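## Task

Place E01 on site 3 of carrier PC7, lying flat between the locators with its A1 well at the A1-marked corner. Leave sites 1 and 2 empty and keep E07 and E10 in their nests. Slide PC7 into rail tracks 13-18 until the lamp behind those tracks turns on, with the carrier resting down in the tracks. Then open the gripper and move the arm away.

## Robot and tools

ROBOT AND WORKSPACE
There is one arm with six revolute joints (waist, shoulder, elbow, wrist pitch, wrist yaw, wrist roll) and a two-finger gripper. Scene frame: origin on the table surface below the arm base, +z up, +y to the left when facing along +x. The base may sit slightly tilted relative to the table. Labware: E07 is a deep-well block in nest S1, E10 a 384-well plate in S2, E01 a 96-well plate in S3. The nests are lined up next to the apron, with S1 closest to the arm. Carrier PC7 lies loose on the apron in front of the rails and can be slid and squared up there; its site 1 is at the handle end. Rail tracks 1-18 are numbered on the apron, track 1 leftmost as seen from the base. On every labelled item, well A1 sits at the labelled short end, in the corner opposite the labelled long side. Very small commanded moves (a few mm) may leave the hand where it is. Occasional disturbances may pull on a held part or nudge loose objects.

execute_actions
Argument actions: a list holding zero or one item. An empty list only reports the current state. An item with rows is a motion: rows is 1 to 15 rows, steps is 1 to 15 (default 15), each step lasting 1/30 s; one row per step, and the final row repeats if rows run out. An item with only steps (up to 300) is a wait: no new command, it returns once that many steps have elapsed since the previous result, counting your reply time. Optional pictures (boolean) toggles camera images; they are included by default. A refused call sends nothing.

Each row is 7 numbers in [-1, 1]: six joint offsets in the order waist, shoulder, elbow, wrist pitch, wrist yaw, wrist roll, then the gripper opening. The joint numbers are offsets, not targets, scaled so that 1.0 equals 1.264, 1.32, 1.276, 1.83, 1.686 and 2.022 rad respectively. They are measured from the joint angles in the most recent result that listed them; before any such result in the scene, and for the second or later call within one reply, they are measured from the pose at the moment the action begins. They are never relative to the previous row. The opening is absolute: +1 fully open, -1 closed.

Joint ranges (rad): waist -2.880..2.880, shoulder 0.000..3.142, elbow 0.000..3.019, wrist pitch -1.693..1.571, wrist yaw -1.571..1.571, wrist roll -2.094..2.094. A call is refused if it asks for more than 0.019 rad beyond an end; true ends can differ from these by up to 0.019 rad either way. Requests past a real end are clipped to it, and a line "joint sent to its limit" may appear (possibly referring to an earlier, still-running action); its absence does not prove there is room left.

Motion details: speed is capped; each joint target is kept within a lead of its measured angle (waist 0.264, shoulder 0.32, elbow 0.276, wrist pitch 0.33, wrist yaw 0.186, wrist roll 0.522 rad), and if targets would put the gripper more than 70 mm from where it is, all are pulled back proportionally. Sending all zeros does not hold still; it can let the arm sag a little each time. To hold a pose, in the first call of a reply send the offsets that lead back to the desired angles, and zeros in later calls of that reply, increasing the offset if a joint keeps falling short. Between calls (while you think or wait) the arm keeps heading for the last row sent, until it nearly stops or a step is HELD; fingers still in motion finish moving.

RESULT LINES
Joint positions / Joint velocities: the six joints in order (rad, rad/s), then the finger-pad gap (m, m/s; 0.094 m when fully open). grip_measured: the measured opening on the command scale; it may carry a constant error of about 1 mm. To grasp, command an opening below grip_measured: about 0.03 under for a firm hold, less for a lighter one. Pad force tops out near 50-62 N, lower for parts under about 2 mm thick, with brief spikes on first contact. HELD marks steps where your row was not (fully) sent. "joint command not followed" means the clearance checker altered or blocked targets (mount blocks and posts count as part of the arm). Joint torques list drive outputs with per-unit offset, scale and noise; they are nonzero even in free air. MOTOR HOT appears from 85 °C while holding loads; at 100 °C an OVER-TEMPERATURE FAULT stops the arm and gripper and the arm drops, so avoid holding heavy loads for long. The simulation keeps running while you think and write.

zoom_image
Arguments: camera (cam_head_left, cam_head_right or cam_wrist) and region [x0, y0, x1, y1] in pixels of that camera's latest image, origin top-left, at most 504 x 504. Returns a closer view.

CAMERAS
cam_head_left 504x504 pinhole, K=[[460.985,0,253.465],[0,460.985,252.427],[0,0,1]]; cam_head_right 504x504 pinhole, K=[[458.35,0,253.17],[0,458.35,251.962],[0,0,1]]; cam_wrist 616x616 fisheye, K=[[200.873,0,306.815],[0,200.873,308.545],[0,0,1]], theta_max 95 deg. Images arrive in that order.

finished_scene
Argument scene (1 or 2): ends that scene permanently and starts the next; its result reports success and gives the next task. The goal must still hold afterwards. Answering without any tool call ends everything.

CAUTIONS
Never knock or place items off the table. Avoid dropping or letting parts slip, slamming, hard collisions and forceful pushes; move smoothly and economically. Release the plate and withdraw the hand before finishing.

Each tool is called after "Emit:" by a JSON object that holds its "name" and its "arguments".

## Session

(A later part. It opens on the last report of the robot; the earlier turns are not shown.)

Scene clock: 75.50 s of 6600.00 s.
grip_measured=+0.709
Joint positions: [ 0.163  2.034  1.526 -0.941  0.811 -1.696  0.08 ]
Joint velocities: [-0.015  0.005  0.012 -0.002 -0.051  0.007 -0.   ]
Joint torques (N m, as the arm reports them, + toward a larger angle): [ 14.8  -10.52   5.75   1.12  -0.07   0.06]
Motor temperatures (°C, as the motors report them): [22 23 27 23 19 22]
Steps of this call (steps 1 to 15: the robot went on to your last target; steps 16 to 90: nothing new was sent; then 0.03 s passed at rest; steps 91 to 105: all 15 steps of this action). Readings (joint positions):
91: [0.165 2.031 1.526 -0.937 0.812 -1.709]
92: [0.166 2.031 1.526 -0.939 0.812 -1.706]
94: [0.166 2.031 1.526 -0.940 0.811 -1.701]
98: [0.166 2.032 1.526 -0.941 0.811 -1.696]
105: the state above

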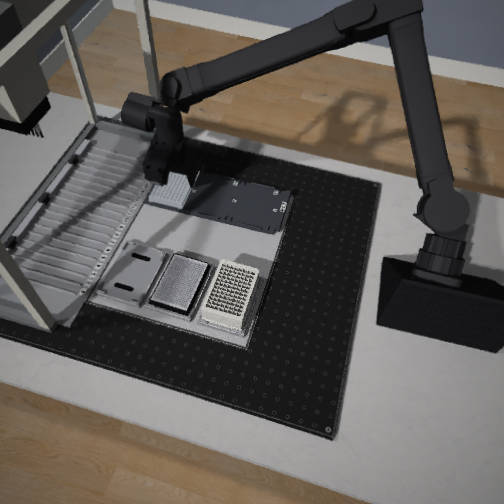

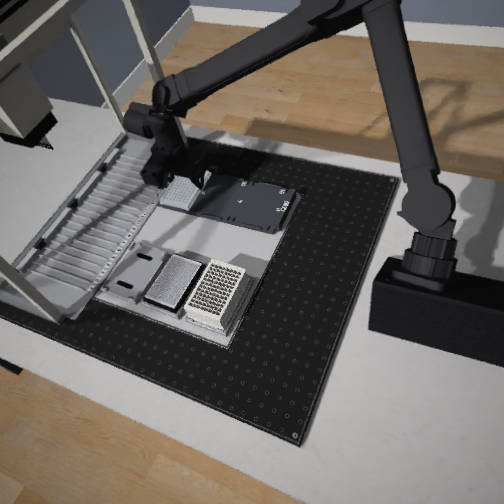

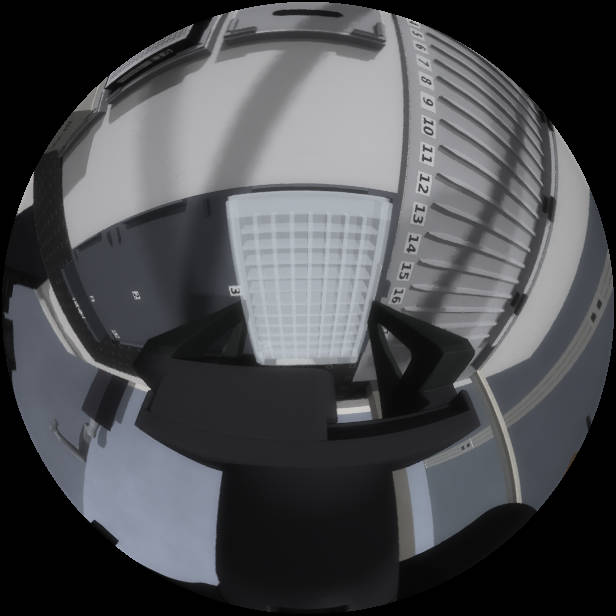

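Emit:
{"name": "execute_actions", "arguments": {"actions": []}}

Emit:
{"name": "zoom_image", "arguments": {"camera": "cam_wrist", "region": [140,100,480,440]}}

Scene clock: 84.30 s of 6600.00 s.
grip_measured=+0.709
Joint positions: [ 0.163  2.034  1.526 -0.941  0.811 -1.696  0.08 ]
Joint velocities: [-0.015 -0.005 -0.002 -0.007 -0.022 -0.066  0.001]
Joint torques (N m, as the arm reports them, + toward a larger angle): [ 14.67 -10.67   5.79   1.13  -0.07   0.06]
Motor temperatures (°C, as the motors report them): [22 23 27 23 19 22]
Steps of this call (steps 1 to 15: the robot went on to your last target; steps 16 to 90: nothing new was sent; then 5.80 s passed at rest). Readings (joint positions):
1: [0.163 2.034 1.526 -0.941 0.811 -1.696]
2: [0.163 2.034 1.526 -0.941 0.811 -1.696]
4: [0.163 2.034 1.526 -0.941 0.811 -1.696]
8: [0.163 2.034 1.526 -0.941 0.811 -1.696]
90: the state above
The arm was judged still, so your last target was given up. Only a new action makes it travel on or press farther. Fingers that are still opening or closing keep moving.

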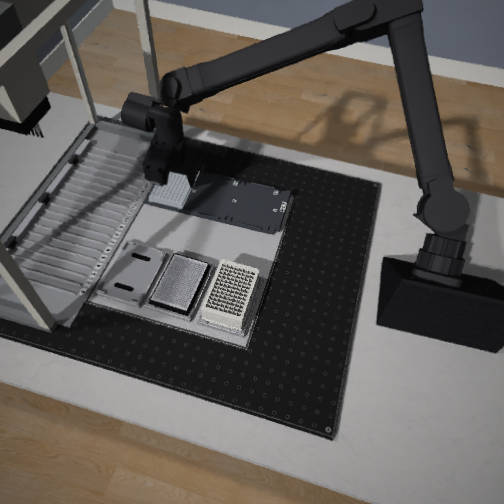

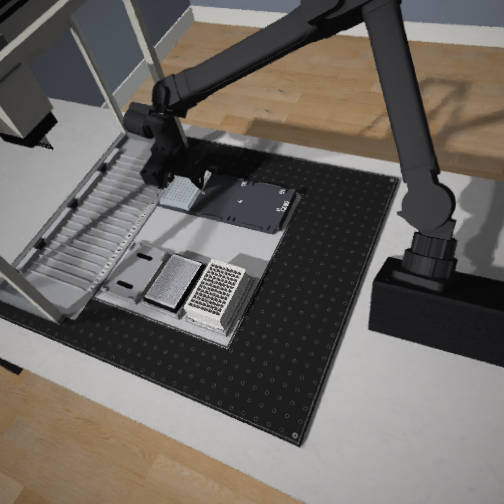

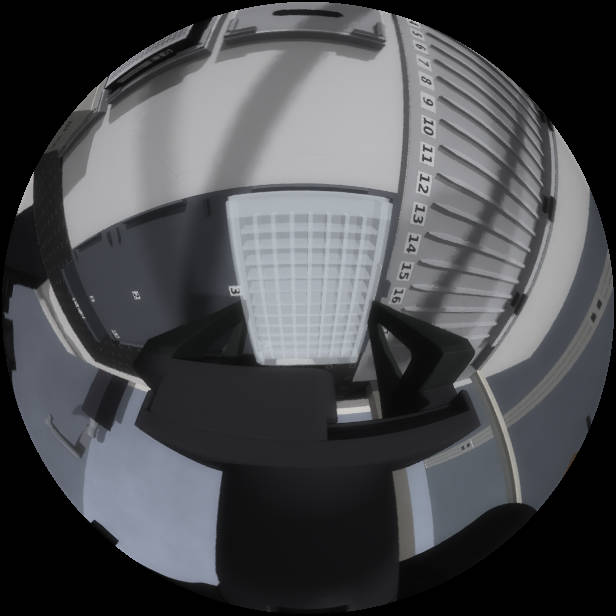

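Region (140, 100, 480, 440) of cam_wrist's 616x616 image, scaled by 1.482, with more detail than that image has.

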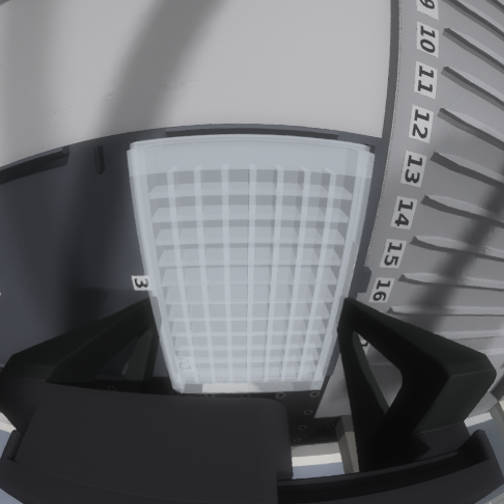

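Emit:
{"name": "execute_actions", "arguments": {"actions": [{"rows":[[-0.008,-0.008,0.01,0.005,0.005,0,0.665],[-0.016,-0.017,0.01,0.01,0.01,0,0.665]]}]}}

Emit:
{"name": "zoom_image", "arguments": {"camera": "cam_wrist", "region": [140,100,480,440]}}

Emit:
{"name": "zoom_image", "arguments": {"camera": "cam_head_right", "region": [140,150,240,230]}}

Scene clock: 86.70 s of 6600.00 s.
grip_measured=+0.709
Joint positions: [ 0.163  2.034  1.526 -0.94   0.816 -1.696  0.08 ]
Joint velocities: [-0.015  0.005 -0.012 -0.017  0.037 -0.139 -0.001]
Joint torques (N m, as the arm reports them, + toward a larger angle): [ 14.97 -14.43   6.85   1.29   0.35   0.01]
Motor temperatures (°C, as the motors report them): [22 23 27 23 19 22]
Steps of this call (steps 1 to 57: nothing new was sent; steps 58 to 72: all 15 steps of this action). Readings (joint positions):
58: [0.163 2.034 1.526 -0.941 0.812 -1.696]
59: [0.163 2.034 1.526 -0.940 0.814 -1.696]
61: [0.163 2.034 1.526 -0.940 0.816 -1.696]
65: [0.163 2.034 1.526 -0.940 0.816 -1.696]
72: the state above

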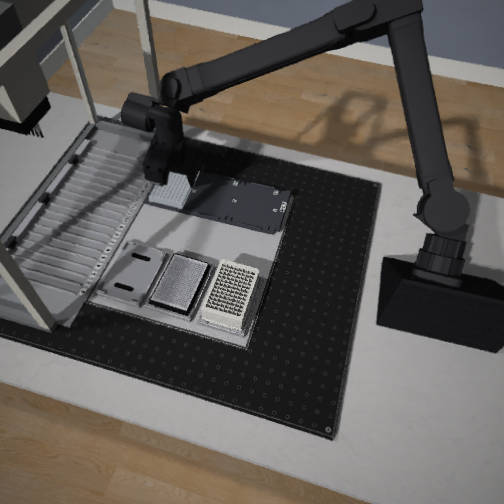

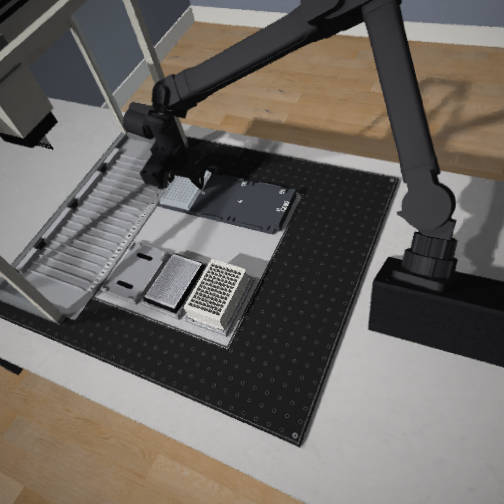

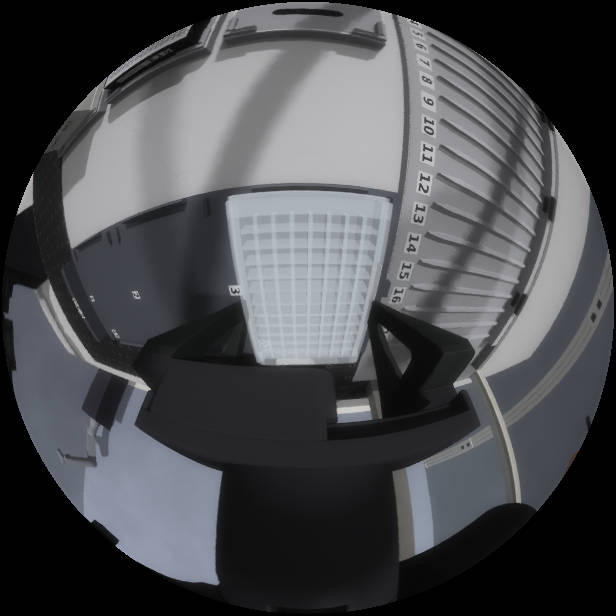

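Region (140, 100, 480, 440) of cam_wrist's 616x616 image, scaled by 1.482, with more detail than that image has.

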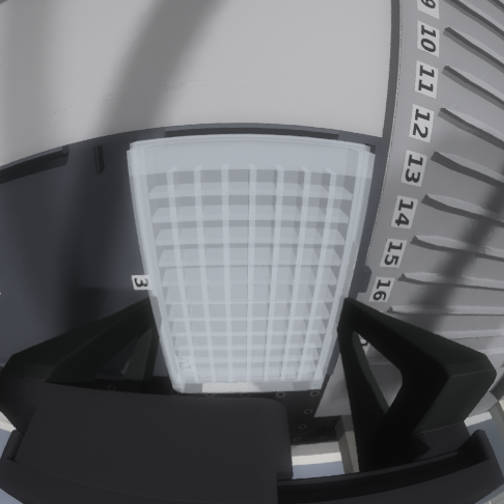

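Region (140, 150, 240, 230) of cam_head_right's 504x504 image, scaled by 5.040, with more detail than that image has; it fills the top 403 rows of this view, and the rest is white.

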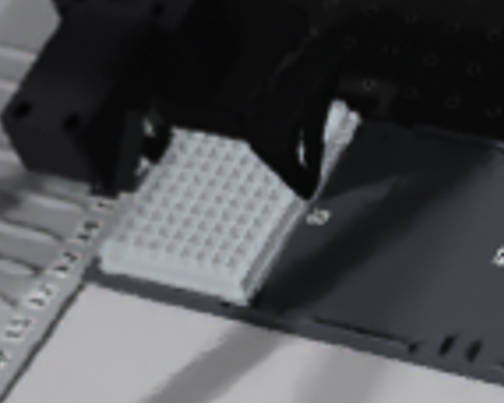

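Emit:
{"name": "execute_actions", "arguments": {"actions": [{"rows":[[-0.016,-0.017,0.01,0.01,0.01,0,0.665],[-0.021,-0.02,0.01,0.013,0.014,0,0.665]]}]}}

Emit:
{"name": "zoom_image", "arguments": {"camera": "cam_wrist", "region": [190,160,430,300]}}

Emit:
{"name": "zoom_image", "arguments": {"camera": "cam_head_right", "region": [140,150,240,230]}}

Scene clock: 89.93 s of 6600.00 s.
grip_measured=+0.709
Joint positions: [ 0.163  2.034  1.526 -0.938  0.821 -1.695  0.08 ]
Joint velocities: [ 0.005  0.015 -0.002 -0.002  0.037  0.022  0.   ]
Joint torques (N m, as the arm reports them, + toward a larger angle): [ 14.39 -14.72   6.83   1.44   0.57   0.  ]
Motor temperatures (°C, as the motors report them): [22 23 27 23 19 22]
Steps of this call (steps 1 to 15: the robot went on to your last target; steps 16 to 82: nothing new was sent; steps 83 to 97: all 15 steps of this action). Readings (joint positions):
83: [0.163 2.034 1.526 -0.940 0.816 -1.696]
84: [0.163 2.034 1.526 -0.939 0.818 -1.696]
86: [0.163 2.034 1.526 -0.939 0.820 -1.696]
90: [0.163 2.034 1.526 -0.938 0.821 -1.695]
97: the state above

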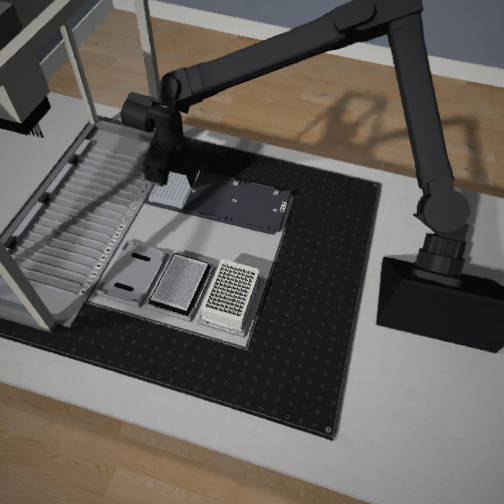

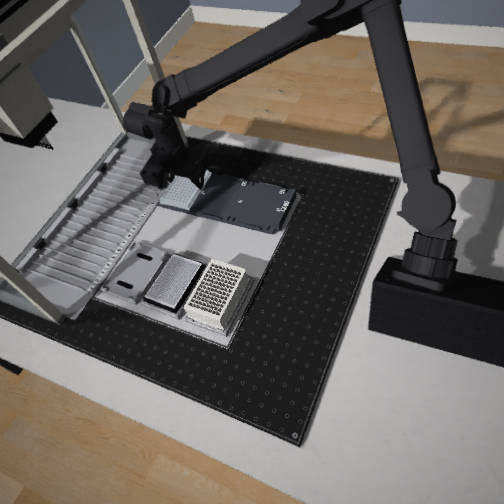

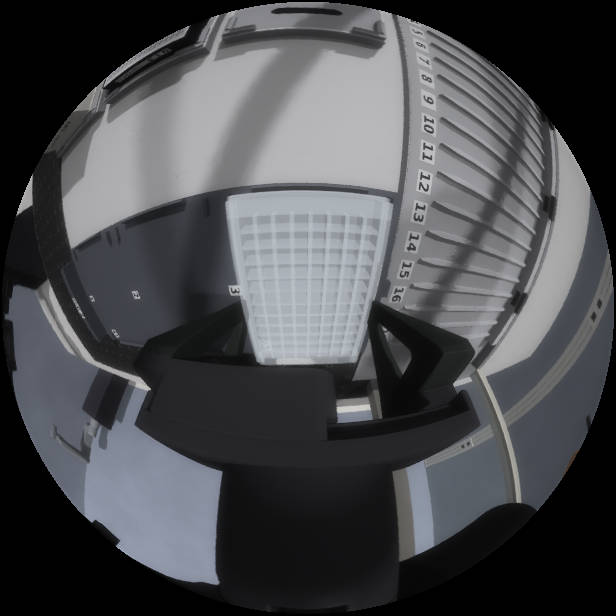

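Region (190, 160, 430, 300) of cam_wrist's 616x616 image, scaled by 2.100, with more detail than that image has; it fills the top 294 rows of this view, and the rest is white.

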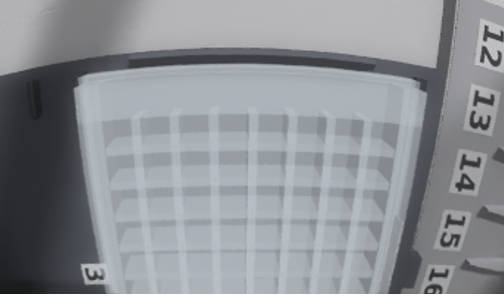

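Region (140, 150, 240, 230) of cam_head_right's 504x504 image, scaled by 5.040, with more detail than that image has; it fills the top 403 rows of this view, and the rest is white.

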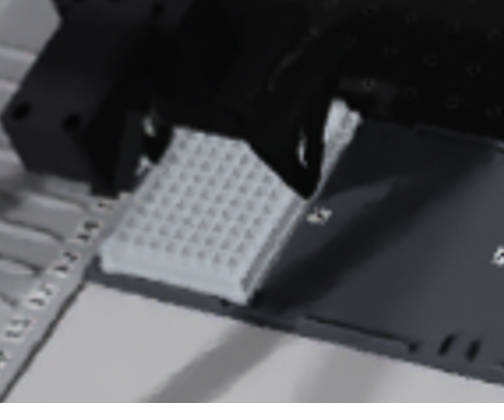

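Emit:
{"name": "execute_actions", "arguments": {"actions": [{"rows":[[0,0,0.01,0,0,0,0.69],[0,0,0.01,0,0,0,0.71],[0,0,0.01,0,0,0,0.73],[0,0,0.01,0,0,0,0.76],[0,0,0.01,0,0,0,0.8]]}]}}

Emit:
{"name": "zoom_image", "arguments": {"camera": "cam_wrist", "region": [190,160,430,400]}}

Emit:
{"name": "zoom_image", "arguments": {"camera": "cam_head_right", "region": [140,150,240,230]}}

Scene clock: 96.77 s of 6600.00 s.
grip_measured=+0.798
Joint positions: [ 0.164  2.034  1.526 -0.938  0.818 -1.695  0.084]
Joint velocities: [-0.005 -0.005 -0.017 -0.007 -0.081  0.051 -0.001]
Joint torques (N m, as the arm reports them, + toward a larger angle): [ 16.69 -12.84   6.89   0.7    0.01   0.01]
Motor temperatures (°C, as the motors report them): [22 23 27 23 20 22]
Steps of this call (steps 1 to 15: the robot went on to your last target; steps 16 to 90: nothing new was sent; then 3.33 s passed at rest; steps 91 to 105: all 15 steps of this action). Readings (joint positions):
91: [0.164 2.034 1.526 -0.938 0.819 -1.695]
92: [0.164 2.034 1.526 -0.938 0.817 -1.695]
94: [0.164 2.034 1.526 -0.938 0.817 -1.695]
98: [0.164 2.034 1.526 -0.938 0.818 -1.695]
105: the state above

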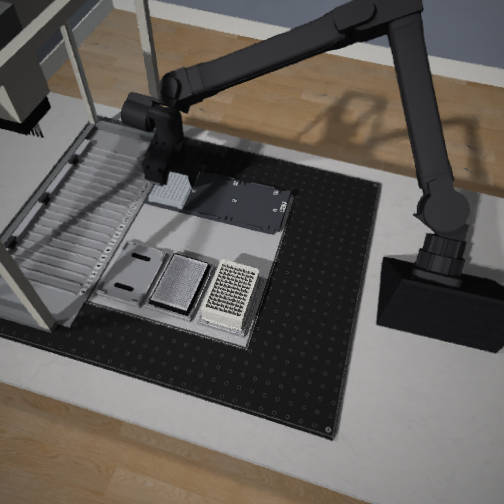

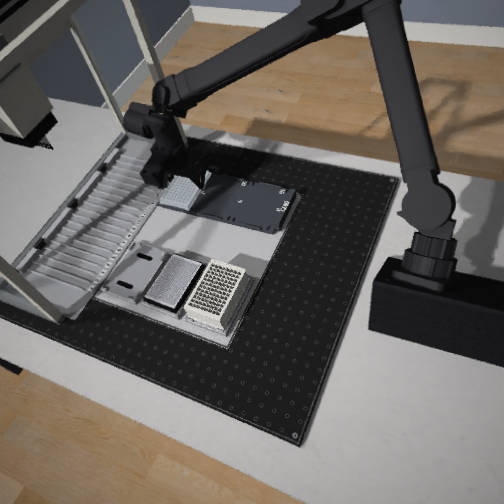

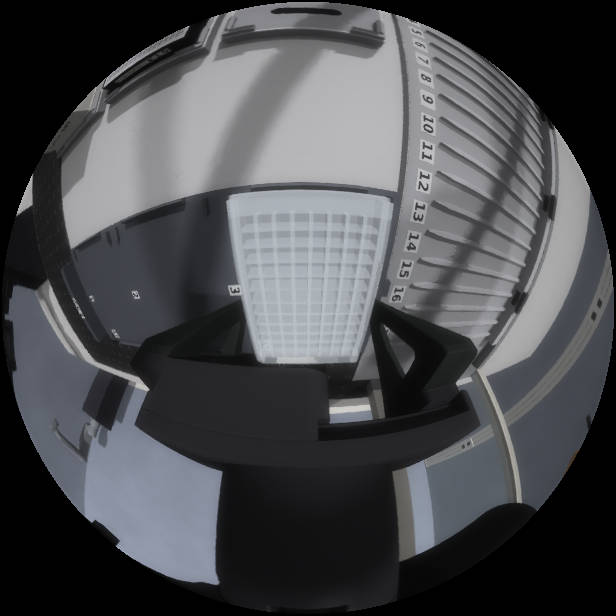

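Region (190, 160, 430, 400) of cam_wrist's 616x616 image, scaled by 2.100, with more detail than that image has.

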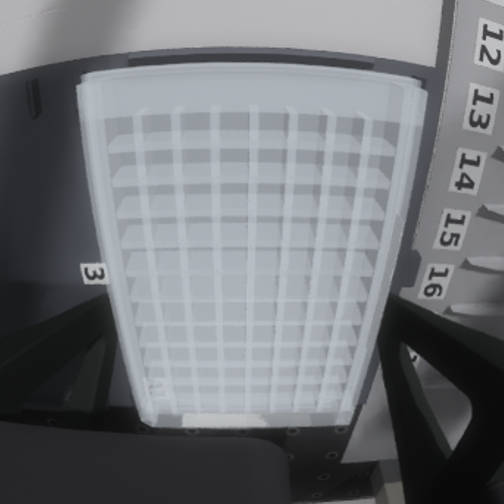

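Region (140, 150, 240, 230) of cam_head_right's 504x504 image, scaled by 5.040, with more detail than that image has; it fills the top 403 rows of this view, and the rest is white.

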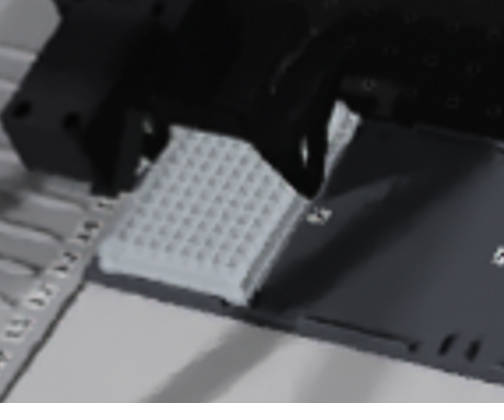

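Lift 4 cm to inspect.

Emit:
{"name": "execute_actions", "arguments": {"actions": [{"rows":[[0,0,0.01,0,0,0,1],[0,0,0.01,0,0,0,1],[0.015,-0.015,0.03,-0.01,0,0,1],[0.022,-0.018,0.036,-0.02,0,0.01,1],[0.03,-0.02,0.042,-0.03,0,0.017,1],[0.037,-0.023,0.048,-0.042,0,0.024,1],[0.044,-0.025,0.054,-0.054,0,0.031,1],[0.051,-0.028,0.06,-0.065,0,0.038,1],[0.058,-0.03,0.066,-0.077,-0.01,0.045,1]]}]}}

Emit:
{"name": "zoom_image", "arguments": {"camera": "cam_wrist", "region": [190,140,430,380]}}

Emit:
{"name": "zoom_image", "arguments": {"camera": "cam_head_left", "region": [135,155,215,225]}}

Scene clock: 100.67 s of 6600.00 s.
grip_measured=+1.000
Joint positions: [ 0.234  2.016  1.569 -1.061  0.803 -1.624  0.094]
Joint velocities: [ 0.122 -0.103  0.032 -0.027  0.037  0.051  0.   ]
Joint torques (N m, as the arm reports them, + toward a larger angle): [ 16.36 -13.69   9.42   0.13  -0.15   0.1 ]
Motor temperatures (°C, as the motors report them): [23 23 27 23 20 22]
Steps of this call (steps 1 to 15: the robot went on to your last target; steps 16 to 90: nothing new was sent; then 0.40 s passed at rest; steps 91 to 105: all 15 steps of this action). Readings (joint positions):
91: [0.164 2.034 1.526 -0.938 0.818 -1.695]
92: [0.164 2.034 1.526 -0.938 0.818 -1.695]
94: [0.165 2.034 1.527 -0.942 0.818 -1.693]
98: [0.178 2.034 1.542 -1.004 0.818 -1.666]
105: the state above

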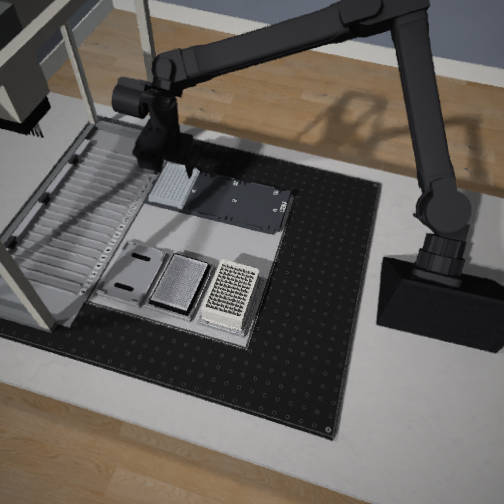

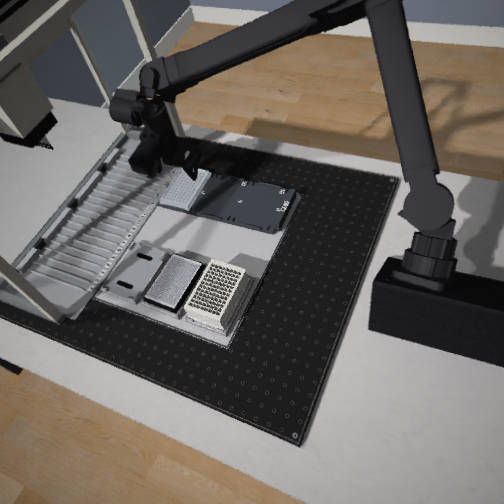

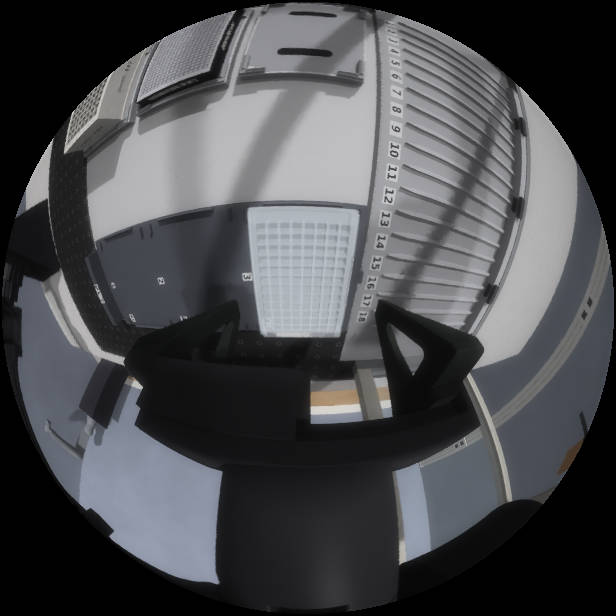

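Region (190, 140, 430, 380) of cam_wrist's 616x616 image, scaled by 2.100, with more detail than that image has.

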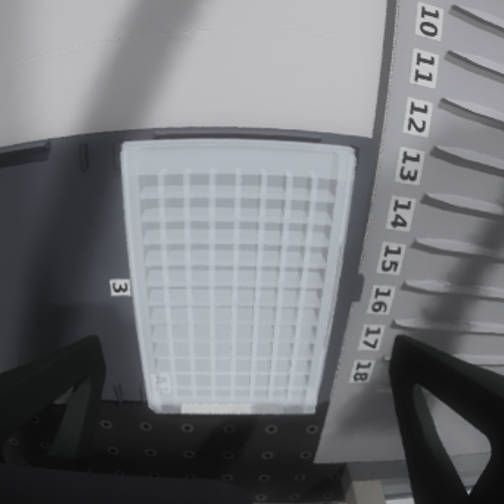

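Region (135, 155, 215, 225) of cam_head_left's 504x504 image, scaled by 6.300, with more detail than that image has; it fills the top 441 rows of this view, and the rest is white.

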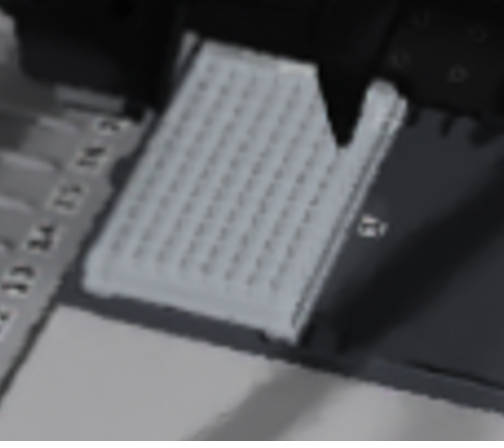

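Emit:
{"name": "execute_actions", "arguments": {"actions": [{"rows":[[0.01,-0.02,-0.01,0,0,0,1],[0.01,-0.035,-0.03,0,0,0,1],[0.01,-0.055,-0.055,0.01,0,0,1],[0.01,-0.075,-0.08,0.015,0,0,1],[0.01,-0.095,-0.11,0.02,0,0,1],[0.01,-0.115,-0.14,0.025,0,0,1],[0.01,-0.135,-0.17,0.03,0,0.05,1],[0.01,-0.155,-0.2,0.035,0,0.1,1],[0.015,-0.175,-0.23,0.04,0,0.15,1],[0.015,-0.195,-0.26,0.045,0,0.2,1],[0.015,-0.215,-0.29,0.05,0,0.25,1],[0.015,-0.235,-0.32,0.055,0,0.3,1],[0.015,-0.255,-0.35,0.06,0,0.4,1],[0.015,-0.27,-0.375,0.065,0,0.5,1],[0.015,-0.275,-0.39,0.07,0,0.81,-1]]}], "pictures": false}}

Emit:
{"name": "execute_actions", "arguments": {"actions": [{"steps":25}]}}

Emit:
{"name": "zoom_image", "arguments": {"camera": "cam_wrist", "region": [170,40,450,320]}}

Emit:
{"name": "zoom_image", "arguments": {"camera": "cam_head_left", "region": [135,155,215,225]}}

Scene clock: 106.37 s of 6600.00 s.
grip_measured=+0.836
Joint positions: [ 0.24   1.688  1.126 -0.97   0.803 -1.045  0.086]
Joint velocities: [-0.005 -0.757 -0.867  0.227 -0.051  2.806 -0.421]
Joint torques (N m, as the arm reports them, + toward a larger angle): [13.48 -7.99  5.66  1.48 -0.07  0.03]
Motor temperatures (°C, as the motors report them): [23 23 28 23 20 22]
Steps of this call (steps 1 to 30: the robot went on to your last target; steps 31 to 90: nothing new was sent; then 2.20 s passed at rest; steps 91 to 105: all 15 steps of this action). Readings (joint positions):
91: [0.240 2.010 1.571 -1.063 0.803 -1.613]
92: [0.240 2.008 1.567 -1.063 0.803 -1.613]
94: [0.240 1.989 1.532 -1.054 0.803 -1.613]
98: [0.240 1.897 1.385 -1.028 0.803 -1.572]
105: the state above

Scene clock: 107.20 s of 6600.00 s.
grip_measured=-0.992
Joint positions: [ 0.24   1.644  1.078 -0.951  0.803 -0.001  0.   ]
Joint velocities: [-0.005 -0.005 -0.017  0.022 -0.007  0.066 -0.   ]
Joint torques (N m, as the arm reports them, + toward a larger angle): [12.92 -7.66  5.29  1.37  0.    0.1 ]
Motor temperatures (°C, as the motors report them): [23 23 28 23 20 22]
Steps of this call (steps 1 to 25: the robot went on to your last target). Readings (joint positions):
1: [0.240 1.666 1.102 -0.966 0.803 -0.946]
2: [0.240 1.652 1.086 -0.965 0.803 -0.848]
4: [0.240 1.644 1.078 -0.962 0.803 -0.651]
8: [0.240 1.644 1.078 -0.951 0.803 -0.289]
25: the state above

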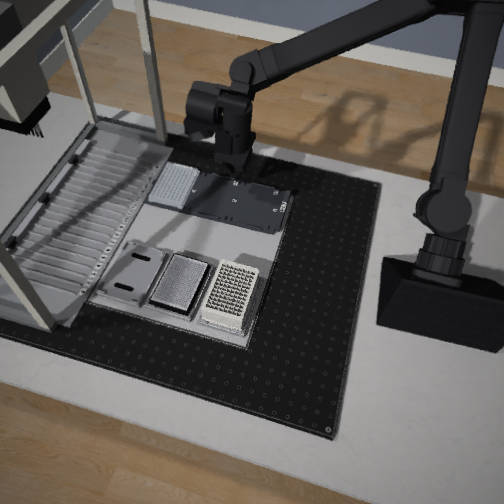

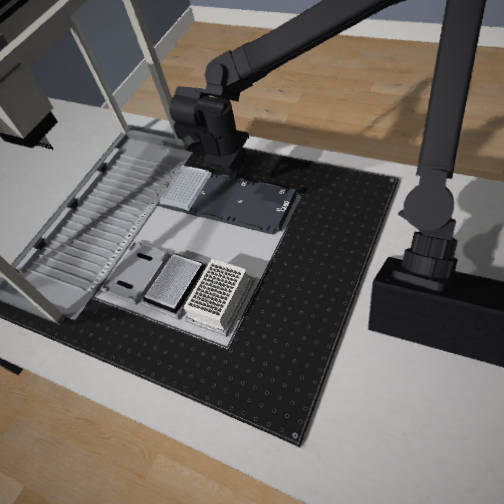

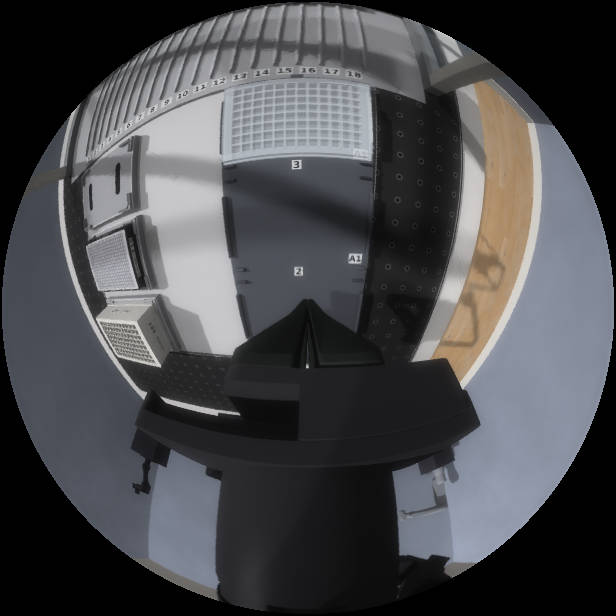

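Region (170, 40, 450, 320) of cam_wrist's 616x616 image, scaled by 1.800, with more detail than that image has.

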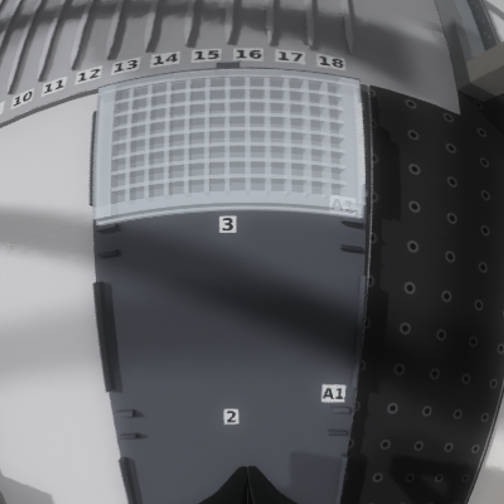

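Region (135, 155, 215, 225) of cam_head_left's 504x504 image, scaled by 6.300, with more detail than that image has; it fills the top 441 rows of this view, and the rest is white.

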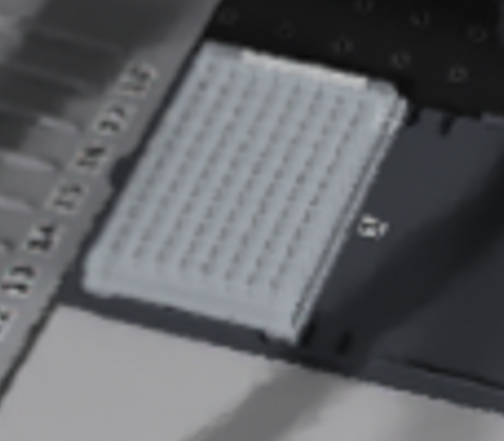

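Emit:
{"name": "execute_actions", "arguments": {"actions": [{"rows":[[0.01,-0.02,-0.01,0,0,0,-1],[0.01,-0.035,-0.03,0.01,0,0,-1],[0.01,-0.05,-0.055,0.015,0,0,-1],[0.01,-0.07,-0.08,0.02,0,0,-1],[0.015,-0.09,-0.11,0.025,0,0,-1],[0.015,-0.11,-0.14,0.03,0,0,-1],[0.02,-0.13,-0.17,0.04,0,0,-1],[0.02,-0.15,-0.2,0.045,0,0,-1],[0.02,-0.17,-0.23,0.05,0,0,-1],[0.025,-0.185,-0.26,0.06,0,0,-1],[0.025,-0.2,-0.29,0.065,0,0,-1],[0.025,-0.215,-0.32,0.07,0,0,-1],[0.025,-0.225,-0.34,0.075,0,0,-1],[0.025,-0.232,-0.355,0.08,0,0,-1],[0.025,-0.236,-0.365,0.084,0,0,-1]]}], "pictures": false}}

Emit:
{"name": "execute_actions", "arguments": {"actions": [{"steps":10}]}}

Scene clock: 110.57 s of 6600.00 s.
grip_measured=-0.992
Joint positions: [ 0.261  1.345  0.65  -0.837  0.803  0.005  0.   ]
Joint velocities: [-0.005 -0.327 -0.696  0.193  0.022 -0.007  0.001]
Joint torques (N m, as the arm reports them, + toward a larger angle): [ 8.23 -4.28  5.9   1.68 -0.01 -0.06]
Motor temperatures (°C, as the motors report them): [23 23 28 23 20 22]
Steps of this call (steps 1 to 30: the robot went on to your last target; steps 31 to 86: nothing new was sent; steps 87 to 101: all 15 steps of this action). Readings (joint positions):
87: [0.240 1.644 1.078 -0.951 0.803 0.005]
88: [0.240 1.642 1.075 -0.949 0.803 0.005]
90: [0.240 1.622 1.044 -0.936 0.803 0.005]
94: [0.244 1.520 0.902 -0.902 0.803 0.005]
101: the state above

Scene clock: 110.90 s of 6600.00 s.
grip_measured=-0.992
Joint positions: [ 0.261  1.336  0.61  -0.815  0.803  0.005  0.   ]
Joint velocities: [-0.015 -0.005 -0.012  0.012 -0.037  0.007  0.   ]
Joint torques (N m, as the arm reports them, + toward a larger angle): [ 7.96 -4.62  5.57  1.33 -0.01 -0.06]
Motor temperatures (°C, as the motors report them): [22 23 28 23 20 22]
Steps of this call (steps 1 to 10: the robot went on to your last target). Readings (joint positions):
1: [0.261 1.338 0.630 -0.832 0.803 0.005]
2: [0.261 1.336 0.618 -0.830 0.803 0.005]
4: [0.261 1.336 0.610 -0.826 0.803 0.005]
8: [0.261 1.336 0.610 -0.816 0.803 0.005]
10: the state above

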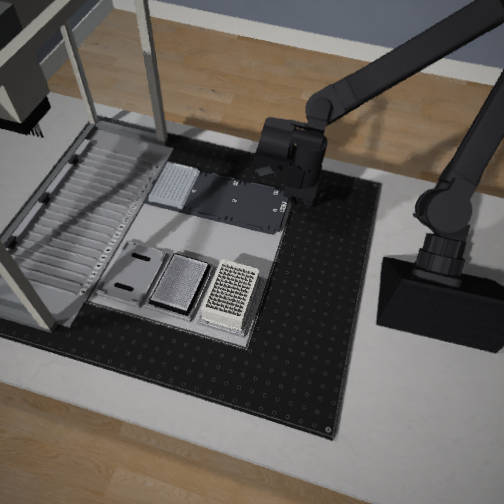

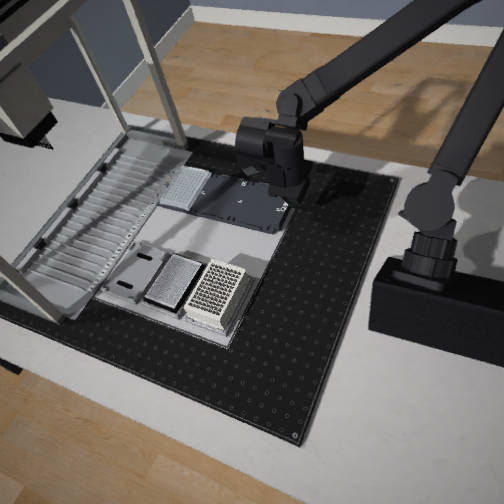

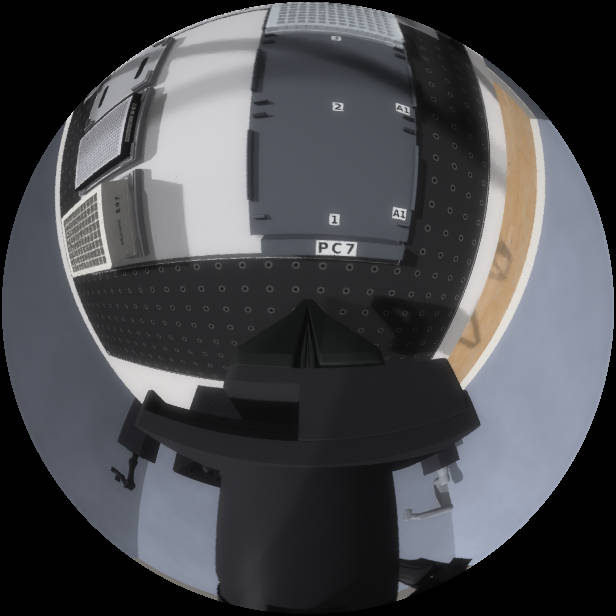

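Emit:
{"name": "execute_actions", "arguments": {"actions": [{"rows":[[-0.02,0.01,-0.005,0.02,0,-0.01,-1],[-0.03,0.015,-0.01,0.03,0,-0.02,-1],[-0.045,0.018,-0.015,0.045,0,-0.03,-1],[-0.06,0.02,-0.02,0.06,0,-0.04,-1],[-0.07,0.022,-0.025,0.075,0,-0.05,-1],[-0.085,0.024,-0.03,0.09,0,-0.06,-1],[-0.095,0.026,-0.035,0.105,0,-0.07,-1],[-0.11,0.028,-0.04,0.12,0,-0.08,-1],[-0.12,0.03,-0.045,0.135,0,-0.09,-1],[-0.13,0.032,-0.05,0.148,0,-0.1,-1]]}], "pictures": false}}

Emit:
{"name": "execute_actions", "arguments": {"actions": [{"steps":8}]}}

Scene clock: 114.77 s of 6600.00 s.
grip_measured=-0.992
Joint positions: [ 0.1    1.363  0.555 -0.567  0.803 -0.164  0.   ]
Joint velocities: [ 0.005 -0.005 -0.017  0.046 -0.007 -0.154  0.001]
Joint torques (N m, as the arm reports them, + toward a larger angle): [ 6.55 -3.95  3.58  1.43 -0.01 -0.08]
Motor temperatures (°C, as the motors report them): [22 23 28 23 19 22]
Steps of this call (steps 1 to 30: the robot went on to your last target; steps 31 to 90: nothing new was sent; then 0.37 s passed at rest; steps 91 to 105: all 15 steps of this action). Readings (joint positions):
91: [0.260 1.336 0.610 -0.811 0.803 0.004]
92: [0.257 1.337 0.610 -0.803 0.803 -0.002]
94: [0.239 1.338 0.606 -0.766 0.803 -0.021]
98: [0.168 1.347 0.585 -0.664 0.803 -0.079]
105: the state above

Scene clock: 115.03 s of 6600.00 s.
grip_measured=-0.992
Joint positions: [ 0.1    1.363  0.555 -0.562  0.803 -0.184  0.   ]
Joint velocities: [-0.005  0.005  0.002 -0.027 -0.11  -0.007  0.001]
Joint torques (N m, as the arm reports them, + toward a larger angle): [ 6.63 -4.04  3.55  1.37 -0.02 -0.09]
Motor temperatures (°C, as the motors report them): [22 23 28 23 19 22]
Steps of this call (steps 1 to 8: the robot went on to your last target). Readings (joint positions):
1: [0.100 1.363 0.555 -0.566 0.803 -0.169]
2: [0.100 1.363 0.555 -0.564 0.803 -0.173]
4: [0.100 1.363 0.555 -0.563 0.803 -0.178]
8: the state above

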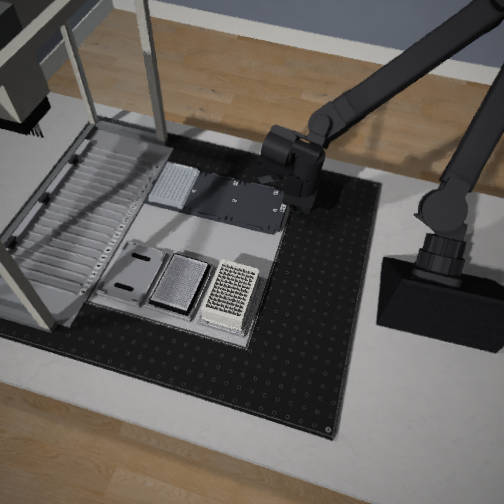

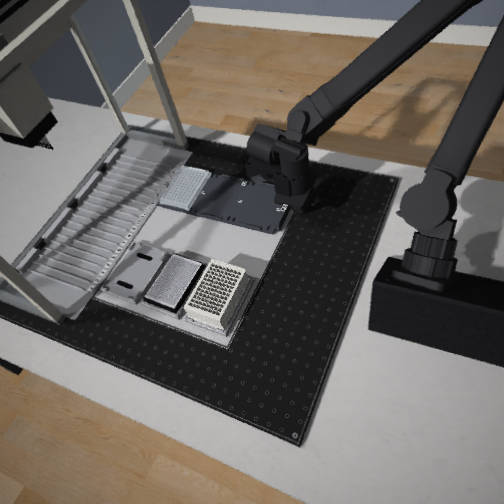

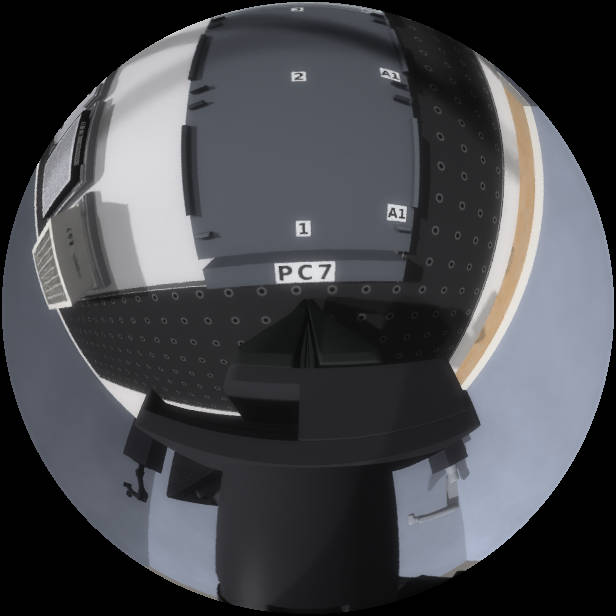

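Emit:
{"name": "execute_actions", "arguments": {"actions": [{"rows":[[0.012,0.015,0.02,0,0,0,-1],[0.014,0.023,0.027,0,0,0,-1],[0.016,0.031,0.034,0,0,0.01,-1],[0.018,0.039,0.041,0,0,0.01,-1],[0.02,0.047,0.048,0,0,0.01,-1],[0.022,0.055,0.056,0,0,0.015,-1],[0.024,0.063,0.064,0,0,0.015,-1],[0.026,0.071,0.072,0,0,0.02,-1],[0.028,0.079,0.08,0,0,0.02,-1],[0.03,0.087,0.088,0,0,0.02,-1],[0.031,0.095,0.096,0,0,0.025,-1],[0.032,0.102,0.104,0,0,0.025,-1],[0.033,0.109,0.112,0,0,0.025,-1],[0.034,0.116,0.12,0,0,0.025,-1]]}], "pictures": false}}

Emit:
{"name": "execute_actions", "arguments": {"actions": [{"steps":8}]}}

Emit:
{"name": "zoom_image", "arguments": {"camera": "cam_head_left", "region": [90,130,240,240]}}

Scene clock: 121.80 s of 6600.00 s.
grip_measured=-0.992
Joint positions: [ 0.129  1.484  0.634 -0.565  0.808 -0.149  0.   ]
Joint velocities: [ 0.054  0.22   0.227  0.007 -0.007  0.051  0.   ]
Joint torques (N m, as the arm reports them, + toward a larger angle): [ 9.04 -4.55  9.21  0.96 -0.18  0.1 ]
Motor temperatures (°C, as the motors report them): [22 23 27 23 19 22]
Steps of this call (steps 1 to 30: the robot went on to your last target; steps 31 to 90: nothing new was sent; then 3.27 s passed at rest; steps 91 to 105: all 15 steps of this action). Readings (joint positions):
91: [0.100 1.363 0.555 -0.562 0.803 -0.188]
92: [0.100 1.364 0.555 -0.562 0.803 -0.188]
94: [0.103 1.372 0.559 -0.562 0.803 -0.183]
98: [0.113 1.417 0.590 -0.562 0.804 -0.171]
105: the state above

Scene clock: 122.07 s of 6600.00 s.
grip_measured=-0.992
Joint positions: [ 0.132  1.501  0.655 -0.565  0.806 -0.144  0.   ]
Joint velocities: [-0.015 -0.005 -0.007 -0.012 -0.007 -0.007  0.001]
Joint torques (N m, as the arm reports them, + toward a larger angle): [ 9.61 -4.96  8.64  0.84 -0.13  0.09]
Motor temperatures (°C, as the motors report them): [22 23 27 23 19 22]
Steps of this call (steps 1 to 8: the robot went on to your last target). Readings (joint positions):
1: [0.131 1.491 0.641 -0.565 0.808 -0.148]
2: [0.131 1.496 0.647 -0.565 0.807 -0.147]
4: [0.132 1.500 0.653 -0.565 0.807 -0.145]
8: the state above

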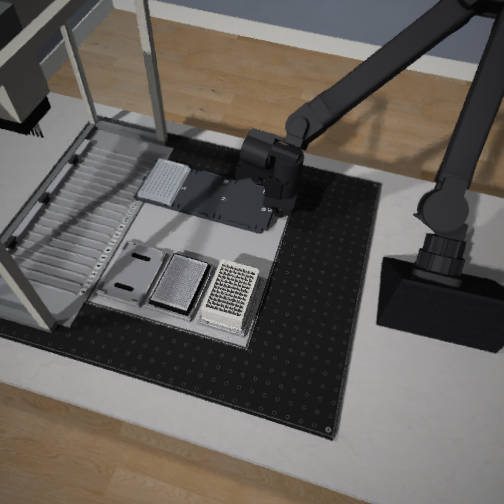

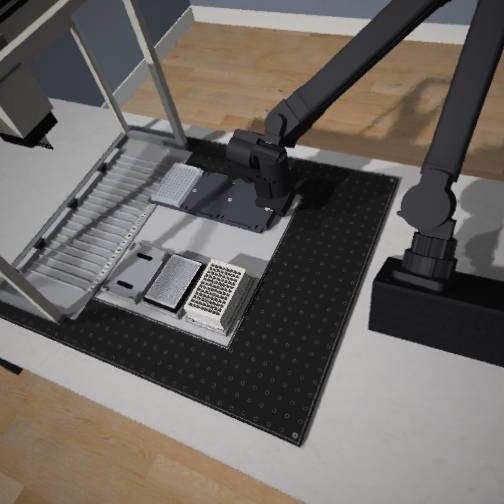

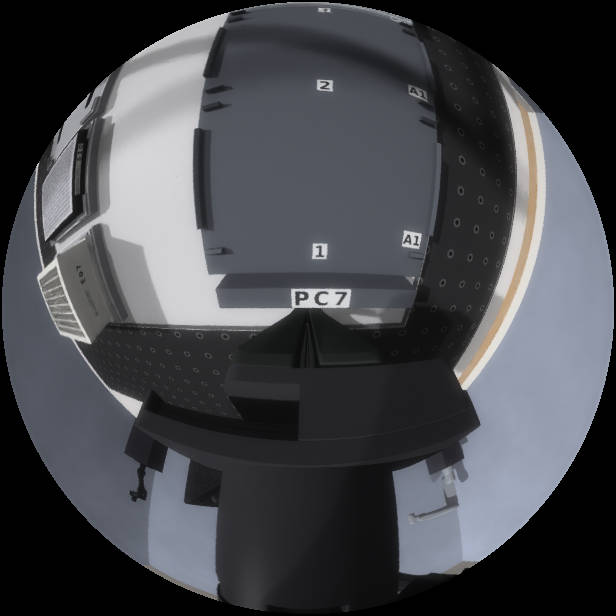

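Region (90, 130, 240, 240) of cam_head_left's 504x504 image, scaled by 3.360, with more detail than that image has; it fills the top 370 rows of this view, and the rest is white.

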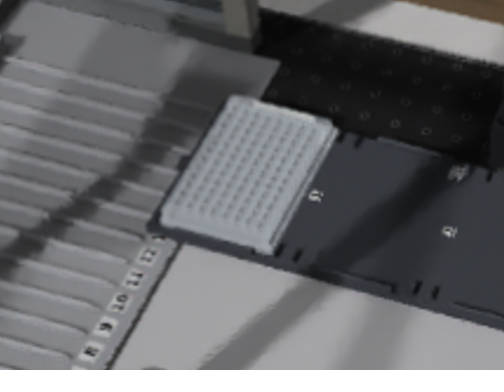

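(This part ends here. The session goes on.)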